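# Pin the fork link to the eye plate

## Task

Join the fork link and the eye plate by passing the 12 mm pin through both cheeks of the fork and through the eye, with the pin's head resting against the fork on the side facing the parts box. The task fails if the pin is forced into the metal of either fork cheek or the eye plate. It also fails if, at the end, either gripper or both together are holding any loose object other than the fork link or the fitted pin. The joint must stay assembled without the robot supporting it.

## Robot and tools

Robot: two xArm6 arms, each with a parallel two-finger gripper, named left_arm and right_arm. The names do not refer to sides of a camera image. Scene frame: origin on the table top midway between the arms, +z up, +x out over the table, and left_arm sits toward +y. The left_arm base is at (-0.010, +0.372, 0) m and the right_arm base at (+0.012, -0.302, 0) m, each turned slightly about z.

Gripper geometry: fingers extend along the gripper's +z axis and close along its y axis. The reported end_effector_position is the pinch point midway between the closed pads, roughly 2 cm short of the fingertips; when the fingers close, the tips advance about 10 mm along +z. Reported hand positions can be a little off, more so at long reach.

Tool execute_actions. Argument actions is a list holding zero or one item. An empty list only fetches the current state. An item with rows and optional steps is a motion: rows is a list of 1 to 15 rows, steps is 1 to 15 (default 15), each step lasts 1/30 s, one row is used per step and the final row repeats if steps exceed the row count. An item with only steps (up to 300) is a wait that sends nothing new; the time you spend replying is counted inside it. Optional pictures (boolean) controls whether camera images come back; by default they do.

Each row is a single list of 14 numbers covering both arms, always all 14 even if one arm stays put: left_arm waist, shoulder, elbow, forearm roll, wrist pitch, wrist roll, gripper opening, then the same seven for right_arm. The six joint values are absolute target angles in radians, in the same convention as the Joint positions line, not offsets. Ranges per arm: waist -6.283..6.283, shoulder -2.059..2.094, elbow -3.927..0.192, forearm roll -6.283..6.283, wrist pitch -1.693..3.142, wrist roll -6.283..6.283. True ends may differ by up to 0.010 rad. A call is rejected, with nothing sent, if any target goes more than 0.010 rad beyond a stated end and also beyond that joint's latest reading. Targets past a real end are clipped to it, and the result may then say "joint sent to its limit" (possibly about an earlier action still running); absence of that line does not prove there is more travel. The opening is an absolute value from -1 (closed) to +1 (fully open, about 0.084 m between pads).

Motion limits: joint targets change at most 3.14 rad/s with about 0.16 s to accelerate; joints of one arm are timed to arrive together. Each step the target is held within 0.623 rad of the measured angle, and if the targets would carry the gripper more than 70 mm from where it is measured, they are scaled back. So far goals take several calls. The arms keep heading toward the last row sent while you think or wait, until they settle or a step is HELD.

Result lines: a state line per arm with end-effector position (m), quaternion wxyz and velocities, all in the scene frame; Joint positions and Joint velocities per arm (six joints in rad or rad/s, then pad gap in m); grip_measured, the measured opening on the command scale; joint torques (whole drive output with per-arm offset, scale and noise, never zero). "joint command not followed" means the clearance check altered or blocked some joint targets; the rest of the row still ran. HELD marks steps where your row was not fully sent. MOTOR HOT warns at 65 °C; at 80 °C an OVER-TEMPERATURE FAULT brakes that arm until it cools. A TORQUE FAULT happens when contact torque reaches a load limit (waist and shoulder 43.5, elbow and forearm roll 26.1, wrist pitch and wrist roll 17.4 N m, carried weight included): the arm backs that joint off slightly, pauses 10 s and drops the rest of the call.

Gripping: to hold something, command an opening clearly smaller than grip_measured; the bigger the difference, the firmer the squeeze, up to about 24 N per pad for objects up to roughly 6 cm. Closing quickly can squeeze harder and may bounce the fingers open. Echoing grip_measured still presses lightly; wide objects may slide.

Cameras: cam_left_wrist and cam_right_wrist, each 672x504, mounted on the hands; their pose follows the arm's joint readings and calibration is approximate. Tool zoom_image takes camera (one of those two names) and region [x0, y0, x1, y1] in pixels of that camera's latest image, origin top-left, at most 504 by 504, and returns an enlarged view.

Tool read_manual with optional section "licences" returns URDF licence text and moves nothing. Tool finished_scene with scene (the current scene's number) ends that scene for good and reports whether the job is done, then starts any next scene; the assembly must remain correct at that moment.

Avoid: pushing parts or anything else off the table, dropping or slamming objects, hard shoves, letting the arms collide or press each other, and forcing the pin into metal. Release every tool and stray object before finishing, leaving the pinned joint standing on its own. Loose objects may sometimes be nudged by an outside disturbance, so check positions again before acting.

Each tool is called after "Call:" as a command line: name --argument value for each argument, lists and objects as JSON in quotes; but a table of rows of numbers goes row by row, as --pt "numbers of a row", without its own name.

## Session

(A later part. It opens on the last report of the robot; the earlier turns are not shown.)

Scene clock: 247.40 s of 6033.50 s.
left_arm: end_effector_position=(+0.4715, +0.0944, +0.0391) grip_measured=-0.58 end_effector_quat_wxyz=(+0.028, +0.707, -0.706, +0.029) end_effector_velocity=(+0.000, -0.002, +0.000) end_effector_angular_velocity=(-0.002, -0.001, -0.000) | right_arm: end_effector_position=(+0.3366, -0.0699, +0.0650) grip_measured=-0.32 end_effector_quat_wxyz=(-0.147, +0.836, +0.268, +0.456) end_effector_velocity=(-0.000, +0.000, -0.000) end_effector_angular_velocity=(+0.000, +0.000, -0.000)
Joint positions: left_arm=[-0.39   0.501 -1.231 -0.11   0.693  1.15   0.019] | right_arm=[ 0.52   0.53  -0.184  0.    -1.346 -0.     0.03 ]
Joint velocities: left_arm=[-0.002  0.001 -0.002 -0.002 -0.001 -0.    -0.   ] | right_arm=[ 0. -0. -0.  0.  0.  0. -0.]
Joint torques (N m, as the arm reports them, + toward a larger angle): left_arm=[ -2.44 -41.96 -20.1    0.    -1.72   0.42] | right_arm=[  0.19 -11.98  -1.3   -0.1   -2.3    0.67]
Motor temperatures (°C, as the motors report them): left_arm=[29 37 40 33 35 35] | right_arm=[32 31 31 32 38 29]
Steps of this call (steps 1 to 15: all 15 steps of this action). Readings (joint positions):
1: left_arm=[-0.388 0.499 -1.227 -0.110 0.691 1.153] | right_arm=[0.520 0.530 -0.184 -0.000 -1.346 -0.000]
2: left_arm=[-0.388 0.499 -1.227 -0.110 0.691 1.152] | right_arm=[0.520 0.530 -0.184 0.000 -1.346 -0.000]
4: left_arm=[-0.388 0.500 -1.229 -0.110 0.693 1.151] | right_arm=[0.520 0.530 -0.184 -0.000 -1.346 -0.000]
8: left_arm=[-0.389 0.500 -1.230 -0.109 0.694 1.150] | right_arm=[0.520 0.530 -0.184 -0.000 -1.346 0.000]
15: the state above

Promising. Continue 2+3 mm.

Call:
execute_actions --actions '[{"rows":[[-0.3934,0.5037,-1.2358,-0.11,0.6949,1.1467,-0.64,0.52,0.53,-0.184,0,-1.346,0,-0.3]]}]' --pictures false

Call:
execute_actions --actions '[{"rows":[[-0.3981,0.5087,-1.2426,-0.11,0.6967,1.142,-0.64,0.52,0.53,-0.184,0,-1.346,0,-0.3]]}]'

Scene clock: 251.07 s of 6033.50 s.
left_arm: end_effector_position=(+0.4715, +0.0921, +0.0393) grip_measured=-0.58 end_effector_quat_wxyz=(+0.028, +0.707, -0.706, +0.029) end_effector_velocity=(+0.000, -0.000, +0.001) end_effector_angular_velocity=(-0.001, -0.001, +0.001) | right_arm: end_effector_position=(+0.3366, -0.0699, +0.0650) grip_measured=-0.32 end_effector_quat_wxyz=(-0.147, +0.836, +0.268, +0.456) end_effector_velocity=(+0.000, +0.000, +0.000) end_effector_angular_velocity=(+0.000, -0.000, +0.000)
Joint positions: left_arm=[-0.393  0.504 -1.236 -0.11   0.695  1.147  0.019] | right_arm=[ 0.52   0.53  -0.184  0.    -1.346 -0.     0.03 ]
Joint velocities: left_arm=[-0.     0.    -0.002 -0.001  0.    -0.001  0.   ] | right_arm=[ 0.    -0.001  0.     0.     0.     0.    -0.   ]
Joint torques (N m, as the arm reports them, + toward a larger angle): left_arm=[ -5.5  -44.36 -22.17  -0.78  -2.09   0.29] | right_arm=[ -0.14 -11.83  -1.13  -0.17  -2.3    0.6 ]
Motor temperatures (°C, as the motors report them): left_arm=[29 37 40 33 35 35] | right_arm=[32 31 31 32 38 29]
Steps of this call (steps 1 to 15: the robot went on to your last target; steps 16 to 90: nothing new was sent; then 0.17 s passed at rest; steps 91 to 105: all 15 steps of this action). Readings (joint positions):
91: left_arm=[-0.390 0.501 -1.231 -0.110 0.693 1.150] | right_arm=[0.520 0.530 -0.184 0.000 -1.346 -0.000]
92: left_arm=[-0.391 0.501 -1.232 -0.110 0.694 1.149] | right_arm=[0.520 0.530 -0.184 -0.000 -1.346 -0.000]
94: left_arm=[-0.392 0.503 -1.234 -0.110 0.694 1.148] | right_arm=[0.520 0.530 -0.184 0.000 -1.346 0.000]
98: left_arm=[-0.393 0.504 -1.235 -0.110 0.695 1.147] | right_arm=[0.520 0.530 -0.184 -0.000 -1.346 -0.000]
105: the state above

Scene clock: 251.57 s of 6033.50 s.
left_arm: end_effector_position=(+0.4715, +0.0887, +0.0391) grip_measured=-0.58 end_effector_quat_wxyz=(+0.028, +0.707, -0.707, +0.029) end_effector_velocity=(+0.000, +0.000, -0.000) end_effector_angular_velocity=(+0.001, +0.000, -0.000) | right_arm: end_effector_position=(+0.3366, -0.0699, +0.0650) grip_measured=-0.32 end_effector_quat_wxyz=(-0.147, +0.836, +0.268, +0.456) end_effector_velocity=(+0.000, -0.000, +0.000) end_effector_angular_velocity=(+0.001, -0.001, -0.001)
Joint positions: left_arm=[-0.398  0.508 -1.243 -0.11   0.697  1.142  0.019] | right_arm=[ 0.52   0.53  -0.184  0.    -1.346 -0.     0.03 ]
Joint velocities: left_arm=[ 0.     0.    -0.001  0.001  0.001 -0.     0.   ] | right_arm=[-0.001 -0.    -0.    -0.    -0.001  0.    -0.   ]
Joint torques (N m, as the arm reports them, + toward a larger angle): left_arm=[ -3.53 -44.21 -21.08  -0.41  -1.93   0.41] | right_arm=[ -0.04 -11.96  -1.16   0.01  -2.32   0.59]
Motor temperatures (°C, as the motors report them): left_arm=[29 37 40 33 35 35] | right_arm=[32 31 31 32 39 29]
Steps of this call (steps 1 to 15: all 15 steps of this action). Readings (joint positions):
1: left_arm=[-0.393 0.504 -1.236 -0.110 0.695 1.147] | right_arm=[0.520 0.530 -0.184 0.000 -1.346 -0.000]
2: left_arm=[-0.394 0.504 -1.237 -0.110 0.696 1.146] | right_arm=[0.520 0.530 -0.184 -0.000 -1.346 -0.000]
4: left_arm=[-0.396 0.507 -1.240 -0.110 0.696 1.144] | right_arm=[0.520 0.530 -0.184 -0.000 -1.346 0.000]
8: left_arm=[-0.398 0.508 -1.242 -0.110 0.696 1.142] | right_arm=[0.520 0.530 -0.184 -0.000 -1.346 -0.000]
15: the state above
camera_calibration (this result's frames):
cam_left_wrist: T_world_to_cam=[[-0.999702, -0.00618189, 0.023596, 0.501023], [-0.008255, 0.996015, -0.0887984, -0.0153312], [-0.0229531, -0.0889668, -0.99577, 0.189249], [0, 0, 0, 1]] pos_world=[0.505092, 0.0352043, 0.175265]
cam_right_wrist: T_world_to_cam=[[0.58374, -0.811869, 0.0107956, -0.224491], [-0.430499, -0.320751, -0.843676, 0.243023], [0.688417, 0.48784, -0.536744, -0.0361906], [0, 0, 0, 1]] pos_world=[0.26058, -0.0866523, 0.188031]

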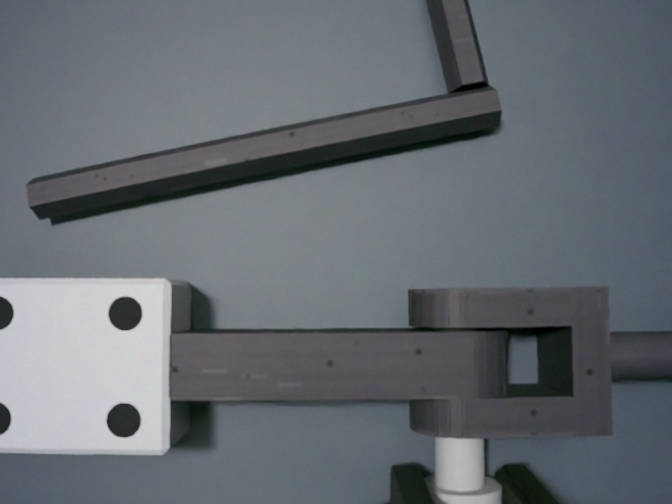

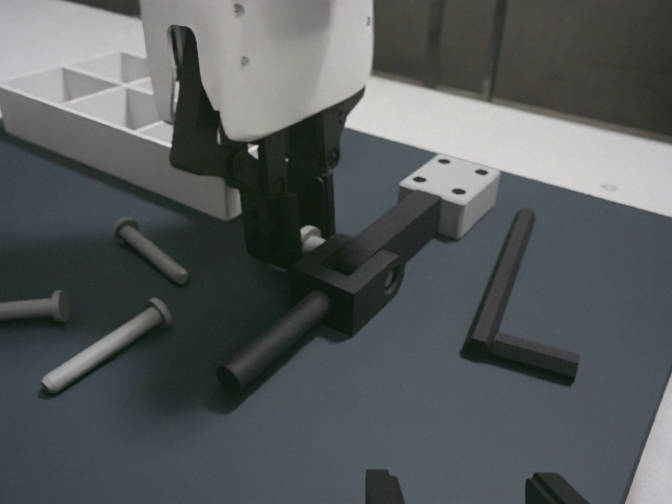

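In. Release, back off, close, push.

Call:
execute_actions --actions '[{"rows":[[-0.3981,0.5087,-1.2426,-0.11,0.6967,1.142,-0.4,0.52,0.53,-0.184,0,-1.346,0,-0.3]],"steps":10}]' --pictures false

Call:
execute_actions --actions '[{"rows":[[-0.3775,0.4925,-1.213,-0.11,0.6835,1.1626,-0.4,0.52,0.53,-0.184,0,-1.346,0,-0.3]]}]' --pictures false

Call:
execute_actions --actions '[{"rows":[[-0.3775,0.4925,-1.213,-0.11,0.6835,1.1626,-1,0.52,0.53,-0.184,0,-1.346,0,-0.3]]}]' --pictures false

Call:
execute_actions --actions '[{"rows":[[-0.3934,0.5057,-1.2354,-0.11,0.6926,1.1467,-1,0.52,0.53,-0.184,0,-1.346,0,-0.3]]}]' --pictures false

Call:
execute_actions --actions '[{"rows":[[-0.4042,0.5161,-1.2526,-0.11,0.699,1.1359,-1,0.52,0.53,-0.184,0,-1.346,0,-0.3]]}]' --pictures false

Call:
execute_actions --actions '[{"rows":[[-0.4072,0.5192,-1.2578,-0.11,0.7009,1.1329,-1,0.52,0.53,-0.184,0,-1.346,0,-0.3]]}]' --pictures false

Call:
execute_actions --actions '[{"rows":[[-0.3775,0.4925,-1.213,-0.11,0.6835,1.1626,-1,0.52,0.53,-0.184,0,-1.346,0,-0.3]]}]'

Scene clock: 263.97 s of 6033.50 s.
left_arm: end_effector_position=(+0.4716, +0.0887, +0.0392) grip_measured=-0.42 end_effector_quat_wxyz=(+0.028, +0.707, -0.706, +0.029) end_effector_velocity=(-0.002, +0.002, -0.004) end_effector_angular_velocity=(+0.005, +0.008, +0.002) | right_arm: end_effector_position=(+0.3366, -0.0699, +0.0650) grip_measured=-0.32 end_effector_quat_wxyz=(-0.147, +0.836, +0.268, +0.456) end_effector_velocity=(+0.000, +0.000, +0.001) end_effector_angular_velocity=(+0.001, -0.001, +0.001)
Joint positions: left_arm=[-0.398  0.508 -1.243 -0.11   0.697  1.142  0.026] | right_arm=[ 0.52   0.53  -0.184 -0.    -1.346 -0.     0.03 ]
Joint velocities: left_arm=[ 0.001  0.004  0.005  0.001  0.001 -0.001  0.   ] | right_arm=[ 0.001 -0.002  0.     0.     0.     0.    -0.   ]
Joint torques (N m, as the arm reports them, + toward a larger angle): left_arm=[ -0.59 -40.38 -18.2    0.4   -1.39   0.24] | right_arm=[ -0.2  -11.85  -1.17  -0.02  -2.29   0.72]
Motor temperatures (°C, as the motors report them): left_arm=[29 37 40 33 35 35] | right_arm=[32 31 31 32 39 29]
Steps of this call (steps 1 to 15: the robot went on to your last target; steps 16 to 90: nothing new was sent; then 9.07 s passed at rest; steps 91 to 100: all 10 steps of this action). Readings (joint positions):
91: left_arm=[-0.398 0.509 -1.243 -0.110 0.697 1.142] | right_arm=[0.520 0.530 -0.184 0.000 -1.346 -0.000]
92: left_arm=[-0.398 0.509 -1.243 -0.110 0.697 1.142] | right_arm=[0.520 0.530 -0.184 0.000 -1.346 -0.000]
94: left_arm=[-0.399 0.508 -1.244 -0.110 0.696 1.142] | right_arm=[0.520 0.530 -0.184 0.000 -1.346 0.000]
98: left_arm=[-0.398 0.508 -1.243 -0.110 0.696 1.142] | right_arm=[0.520 0.530 -0.184 0.000 -1.346 0.000]
100: the state above

Scene clock: 264.47 s of 6033.50 s.
left_arm: end_effector_position=(+0.4717, +0.1020, +0.0381) grip_measured=-0.42 end_effector_quat_wxyz=(+0.027, +0.707, -0.706, +0.029) end_effector_velocity=(+0.001, +0.001, +0.000) end_effector_angular_velocity=(-0.000, -0.001, -0.000) | right_arm: end_effector_position=(+0.3366, -0.0699, +0.0650) grip_measured=-0.32 end_effector_quat_wxyz=(-0.147, +0.836, +0.268, +0.456) end_effector_velocity=(-0.000, +0.000, -0.000) end_effector_angular_velocity=(-0.000, -0.000, +0.001)
Joint positions: left_arm=[-0.378  0.493 -1.213 -0.11   0.684  1.162  0.026] | right_arm=[ 0.52   0.53  -0.184  0.    -1.346  0.     0.03 ]
Joint velocities: left_arm=[ 0.002 -0.001  0.001  0.    -0.001  0.002  0.   ] | right_arm=[ 0.001  0.001 -0.    -0.    -0.001 -0.001 -0.   ]
Joint torques (N m, as the arm reports them, + toward a larger angle): left_arm=[ -0.71 -39.68 -17.84   0.4   -1.43   0.39] | right_arm=[ -0.13 -11.85  -1.09   0.07  -2.3    0.66]
Motor temperatures (°C, as the motors report them): left_arm=[29 37 40 33 35 35] | right_arm=[32 31 31 32 39 29]
Steps of this call (steps 1 to 15: all 15 steps of this action). Readings (joint positions):
1: left_arm=[-0.398 0.508 -1.243 -0.110 0.697 1.142] | right_arm=[0.520 0.530 -0.184 -0.000 -1.346 -0.000]
2: left_arm=[-0.397 0.507 -1.240 -0.110 0.695 1.145] | right_arm=[0.520 0.530 -0.184 -0.000 -1.346 -0.000]
4: left_arm=[-0.388 0.500 -1.227 -0.110 0.690 1.153] | right_arm=[0.520 0.530 -0.184 0.000 -1.346 -0.000]
8: left_arm=[-0.379 0.494 -1.216 -0.110 0.685 1.160] | right_arm=[0.520 0.530 -0.184 0.000 -1.346 -0.000]
15: the state above

Scene clock: 264.97 s of 6033.50 s.
left_arm: end_effector_position=(+0.4717, +0.1022, +0.0380) grip_measured=-1.00 end_effector_quat_wxyz=(+0.027, +0.707, -0.706, +0.029) end_effector_velocity=(+0.000, -0.000, +0.000) end_effector_angular_velocity=(+0.000, -0.000, +0.001) | right_arm: end_effector_position=(+0.3366, -0.0699, +0.0650) grip_measured=-0.32 end_effector_quat_wxyz=(-0.147, +0.836, +0.268, +0.456) end_effector_velocity=(+0.000, -0.000, +0.000) end_effector_angular_velocity=(+0.000, +0.000, -0.001)
Joint positions: left_arm=[-0.378  0.493 -1.213 -0.11   0.684  1.163  0.   ] | right_arm=[ 0.52   0.53  -0.184 -0.    -1.346 -0.     0.03 ]
Joint velocities: left_arm=[ 0.     0.    -0.001  0.    -0.    -0.001  0.   ] | right_arm=[-0.001 -0.001 -0.    -0.     0.001  0.    -0.   ]
Joint torques (N m, as the arm reports them, + toward a larger angle): left_arm=[ -0.49 -39.5  -17.92   0.66  -1.23   0.39] | right_arm=[ -0.03 -11.95  -1.27   0.    -2.34   0.66]
Motor temperatures (°C, as the motors report them): left_arm=[29 37 40 33 35 35] | right_arm=[32 31 31 32 39 29]
Steps of this call (steps 1 to 15: all 15 steps of this action). Readings (joint positions):
1: left_arm=[-0.378 0.493 -1.213 -0.110 0.684 1.162] | right_arm=[0.520 0.530 -0.184 -0.000 -1.346 0.000]
2: left_arm=[-0.378 0.493 -1.213 -0.110 0.684 1.162] | right_arm=[0.520 0.530 -0.184 0.000 -1.346 -0.000]
4: left_arm=[-0.378 0.493 -1.213 -0.110 0.684 1.163] | right_arm=[0.520 0.530 -0.184 -0.000 -1.346 -0.000]
8: left_arm=[-0.378 0.493 -1.213 -0.110 0.684 1.163] | right_arm=[0.520 0.530 -0.184 -0.000 -1.346 -0.000]
15: the state above

Scene clock: 265.47 s of 6033.50 s.
left_arm: end_effector_position=(+0.4715, +0.0922, +0.0382) grip_measured=-1.00 end_effector_quat_wxyz=(+0.028, +0.707, -0.706, +0.029) end_effector_velocity=(+0.000, -0.001, +0.001) end_effector_angular_velocity=(-0.001, -0.001, -0.000) | right_arm: end_effector_position=(+0.3366, -0.0699, +0.0650) grip_measured=-0.32 end_effector_quat_wxyz=(-0.147, +0.836, +0.268, +0.456) end_effector_velocity=(-0.000, +0.000, +0.000) end_effector_angular_velocity=(+0.001, -0.000, +0.001)
Joint positions: left_arm=[-0.393  0.506 -1.235 -0.11   0.693  1.147  0.   ] | right_arm=[ 0.52   0.53  -0.184  0.    -1.346 -0.     0.03 ]
Joint velocities: left_arm=[-0.002  0.001 -0.003 -0.     0.001 -0.001  0.   ] | right_arm=[ 0.001  0.     0.    -0.    -0.001  0.    -0.   ]
Joint torques (N m, as the arm reports them, + toward a larger angle): left_arm=[ -0.38 -39.88 -18.17   0.33  -1.23   0.28] | right_arm=[  0.03 -11.84  -1.12   0.17  -2.28   0.68]
Motor temperatures (°C, as the motors report them): left_arm=[29 37 40 33 35 35] | right_arm=[32 31 31 32 39 29]
Steps of this call (steps 1 to 15: all 15 steps of this action). Readings (joint positions):
1: left_arm=[-0.378 0.493 -1.213 -0.110 0.684 1.162] | right_arm=[0.520 0.530 -0.184 -0.000 -1.346 0.000]
2: left_arm=[-0.379 0.494 -1.216 -0.110 0.685 1.160] | right_arm=[0.520 0.530 -0.184 0.000 -1.346 0.000]
4: left_arm=[-0.386 0.500 -1.225 -0.110 0.689 1.154] | right_arm=[0.520 0.530 -0.184 -0.000 -1.346 -0.000]
8: left_arm=[-0.392 0.504 -1.233 -0.110 0.692 1.148] | right_arm=[0.520 0.530 -0.184 -0.000 -1.346 -0.000]
15: the state above

Scene clock: 265.97 s of 6033.50 s.
left_arm: end_effector_position=(+0.4717, +0.0850, +0.0383) grip_measured=-1.00 end_effector_quat_wxyz=(+0.029, +0.707, -0.706, +0.029) end_effector_velocity=(+0.001, -0.001, +0.001) end_effector_angular_velocity=(-0.001, -0.002, -0.001) | right_arm: end_effector_position=(+0.3366, -0.0699, +0.0650) grip_measured=-0.32 end_effector_quat_wxyz=(-0.147, +0.836, +0.268, +0.456) end_effector_velocity=(+0.001, +0.000, +0.001) end_effector_angular_velocity=(+0.002, -0.003, -0.001)
Joint positions: left_arm=[-0.404  0.516 -1.252 -0.11   0.699  1.136  0.   ] | right_arm=[ 0.52   0.53  -0.184  0.    -1.346  0.     0.03 ]
Joint velocities: left_arm=[-0.001  0.001 -0.004  0.001  0.    -0.001  0.   ] | right_arm=[-0.    -0.002 -0.    -0.    -0.002  0.    -0.   ]
Joint torques (N m, as the arm reports them, + toward a larger angle): left_arm=[ -0.61 -40.46 -18.25   0.3   -1.25   0.48] | right_arm=[ -0.09 -12.05  -1.25   0.13  -2.41   0.65]
Motor temperatures (°C, as the motors report them): left_arm=[29 37 40 33 35 35] | right_arm=[32 31 31 32 39 29]
Steps of this call (steps 1 to 15: all 15 steps of this action). Readings (joint positions):
1: left_arm=[-0.393 0.506 -1.235 -0.110 0.693 1.147] | right_arm=[0.520 0.530 -0.184 -0.000 -1.346 0.000]
2: left_arm=[-0.394 0.507 -1.238 -0.110 0.694 1.145] | right_arm=[0.520 0.530 -0.184 -0.000 -1.346 -0.000]
4: left_arm=[-0.399 0.512 -1.245 -0.110 0.696 1.141] | right_arm=[0.520 0.530 -0.184 -0.000 -1.346 -0.000]
8: left_arm=[-0.403 0.515 -1.251 -0.110 0.698 1.137] | right_arm=[0.520 0.530 -0.184 -0.000 -1.346 0.000]
15: the state above

Scene clock: 266.47 s of 6033.50 s.
left_arm: end_effector_position=(+0.4717, +0.0831, +0.0383) grip_measured=-1.00 end_effector_quat_wxyz=(+0.029, +0.707, -0.706, +0.029) end_effector_velocity=(-0.000, -0.000, -0.000) end_effector_angular_velocity=(+0.001, +0.001, -0.001) | right_arm: end_effector_position=(+0.3366, -0.0699, +0.0650) grip_measured=-0.32 end_effector_quat_wxyz=(-0.147, +0.836, +0.268, +0.456) end_effector_velocity=(-0.000, -0.000, -0.001) end_effector_angular_velocity=(-0.002, +0.002, +0.000)
Joint positions: left_arm=[-0.407  0.519 -1.257 -0.11   0.701  1.133  0.   ] | right_arm=[ 0.52   0.53  -0.184 -0.    -1.346 -0.     0.03 ]
Joint velocities: left_arm=[-0.001  0.     0.001  0.    -0.     0.     0.   ] | right_arm=[ 0.     0.002  0.     0.     0.001 -0.     0.   ]
Joint torques (N m, as the arm reports them, + toward a larger angle): left_arm=[ -2.08 -39.41 -19.    -0.28  -1.9    0.38] | right_arm=[ -0.21 -11.77  -1.04   0.01  -2.41   0.58]
Motor temperatures (°C, as the motors report them): left_arm=[29 37 40 33 35 35] | right_arm=[32 31 31 32 39 29]
Steps of this call (steps 1 to 15: all 15 steps of this action). Readings (joint positions):
1: left_arm=[-0.404 0.516 -1.253 -0.110 0.699 1.136] | right_arm=[0.520 0.530 -0.184 0.000 -1.346 0.000]
2: left_arm=[-0.404 0.517 -1.253 -0.110 0.699 1.135] | right_arm=[0.520 0.530 -0.184 0.000 -1.346 -0.000]
4: left_arm=[-0.406 0.518 -1.256 -0.110 0.700 1.134] | right_arm=[0.520 0.530 -0.184 -0.000 -1.346 -0.000]
8: left_arm=[-0.407 0.519 -1.257 -0.110 0.701 1.133] | right_arm=[0.520 0.530 -0.184 -0.000 -1.346 0.000]
15: the state above

Scene clock: 266.97 s of 6033.50 s.
left_arm: end_effector_position=(+0.4717, +0.1019, +0.0381) grip_measured=-1.00 end_effector_quat_wxyz=(+0.027, +0.707, -0.706, +0.029) end_effector_velocity=(-0.000, +0.002, -0.000) end_effector_angular_velocity=(+0.000, +0.000, +0.000) | right_arm: end_effector_position=(+0.3366, -0.0699, +0.0650) grip_measured=-0.32 end_effector_quat_wxyz=(-0.147, +0.836, +0.268, +0.456) end_effector_velocity=(+0.000, -0.000, -0.000) end_effector_angular_velocity=(-0.001, +0.002, -0.001)
Joint positions: left_arm=[-0.378  0.493 -1.214 -0.11   0.684  1.162  0.   ] | right_arm=[ 0.52   0.53  -0.184 -0.    -1.346  0.     0.03 ]
Joint velocities: left_arm=[ 0.004 -0.003  0.005 -0.    -0.001  0.004  0.   ] | right_arm=[-0.001 -0.001 -0.    -0.     0.003 -0.    -0.   ]
Joint torques (N m, as the arm reports them, + toward a larger angle): left_arm=[ -0.77 -39.62 -17.88   0.26  -1.33   0.26] | right_arm=[ -0.09 -12.13  -1.23   0.02  -2.34   0.6 ]
Motor temperatures (°C, as the motors report them): left_arm=[29 37 40 33 35 35] | right_arm=[32 31 31 32 39 29]
Steps of this call (steps 1 to 15: all 15 steps of this action). Readings (joint positions):
1: left_arm=[-0.407 0.519 -1.257 -0.110 0.701 1.133] | right_arm=[0.520 0.530 -0.184 0.000 -1.346 0.000]
2: left_arm=[-0.405 0.517 -1.254 -0.110 0.699 1.136] | right_arm=[0.520 0.530 -0.184 -0.000 -1.346 -0.000]
4: left_arm=[-0.394 0.506 -1.236 -0.110 0.692 1.148] | right_arm=[0.520 0.530 -0.184 -0.000 -1.346 -0.000]
8: left_arm=[-0.380 0.495 -1.218 -0.110 0.685 1.159] | right_arm=[0.520 0.530 -0.184 0.000 -1.346 0.000]
15: the state above
camera_calibration (this result's frames):
cam_left_wrist: T_world_to_cam=[[-0.999731, -0.00723978, 0.022047, 0.501459], [-0.00914198, 0.996128, -0.0874396, -0.0282165], [-0.0213285, -0.0876176, -0.995926, 0.18844], [0, 0, 0, 1]] pos_world=[0.505085, 0.0482483, 0.174149]
cam_right_wrist: T_world_to_cam=[[0.58374, -0.811869, 0.0107955, -0.224491], [-0.430499, -0.32075, -0.843676, 0.243023], [0.688417, 0.48784, -0.536744, -0.0361906], [0, 0, 0, 1]] pos_world=[0.26058, -0.0866523, 0.188031]

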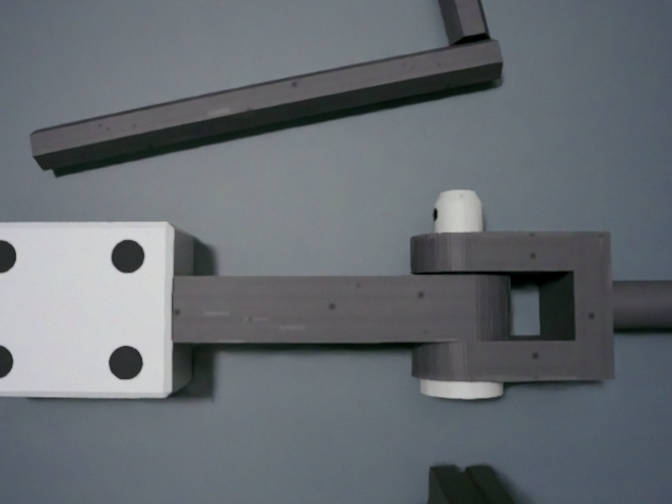

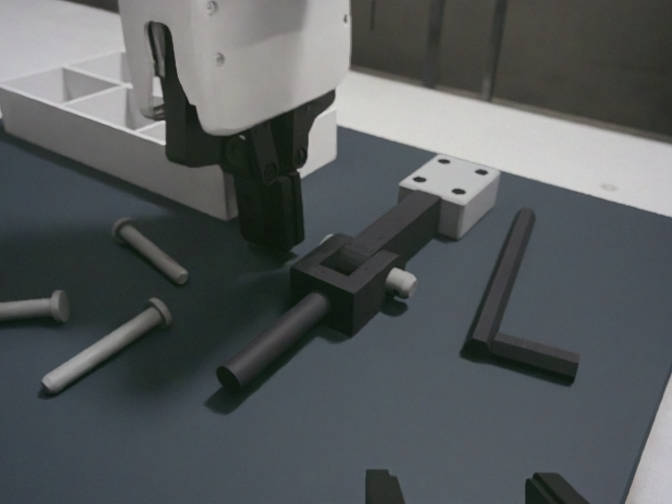

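Call:
finished_scene --scene 1

The scene is finished: the task was done.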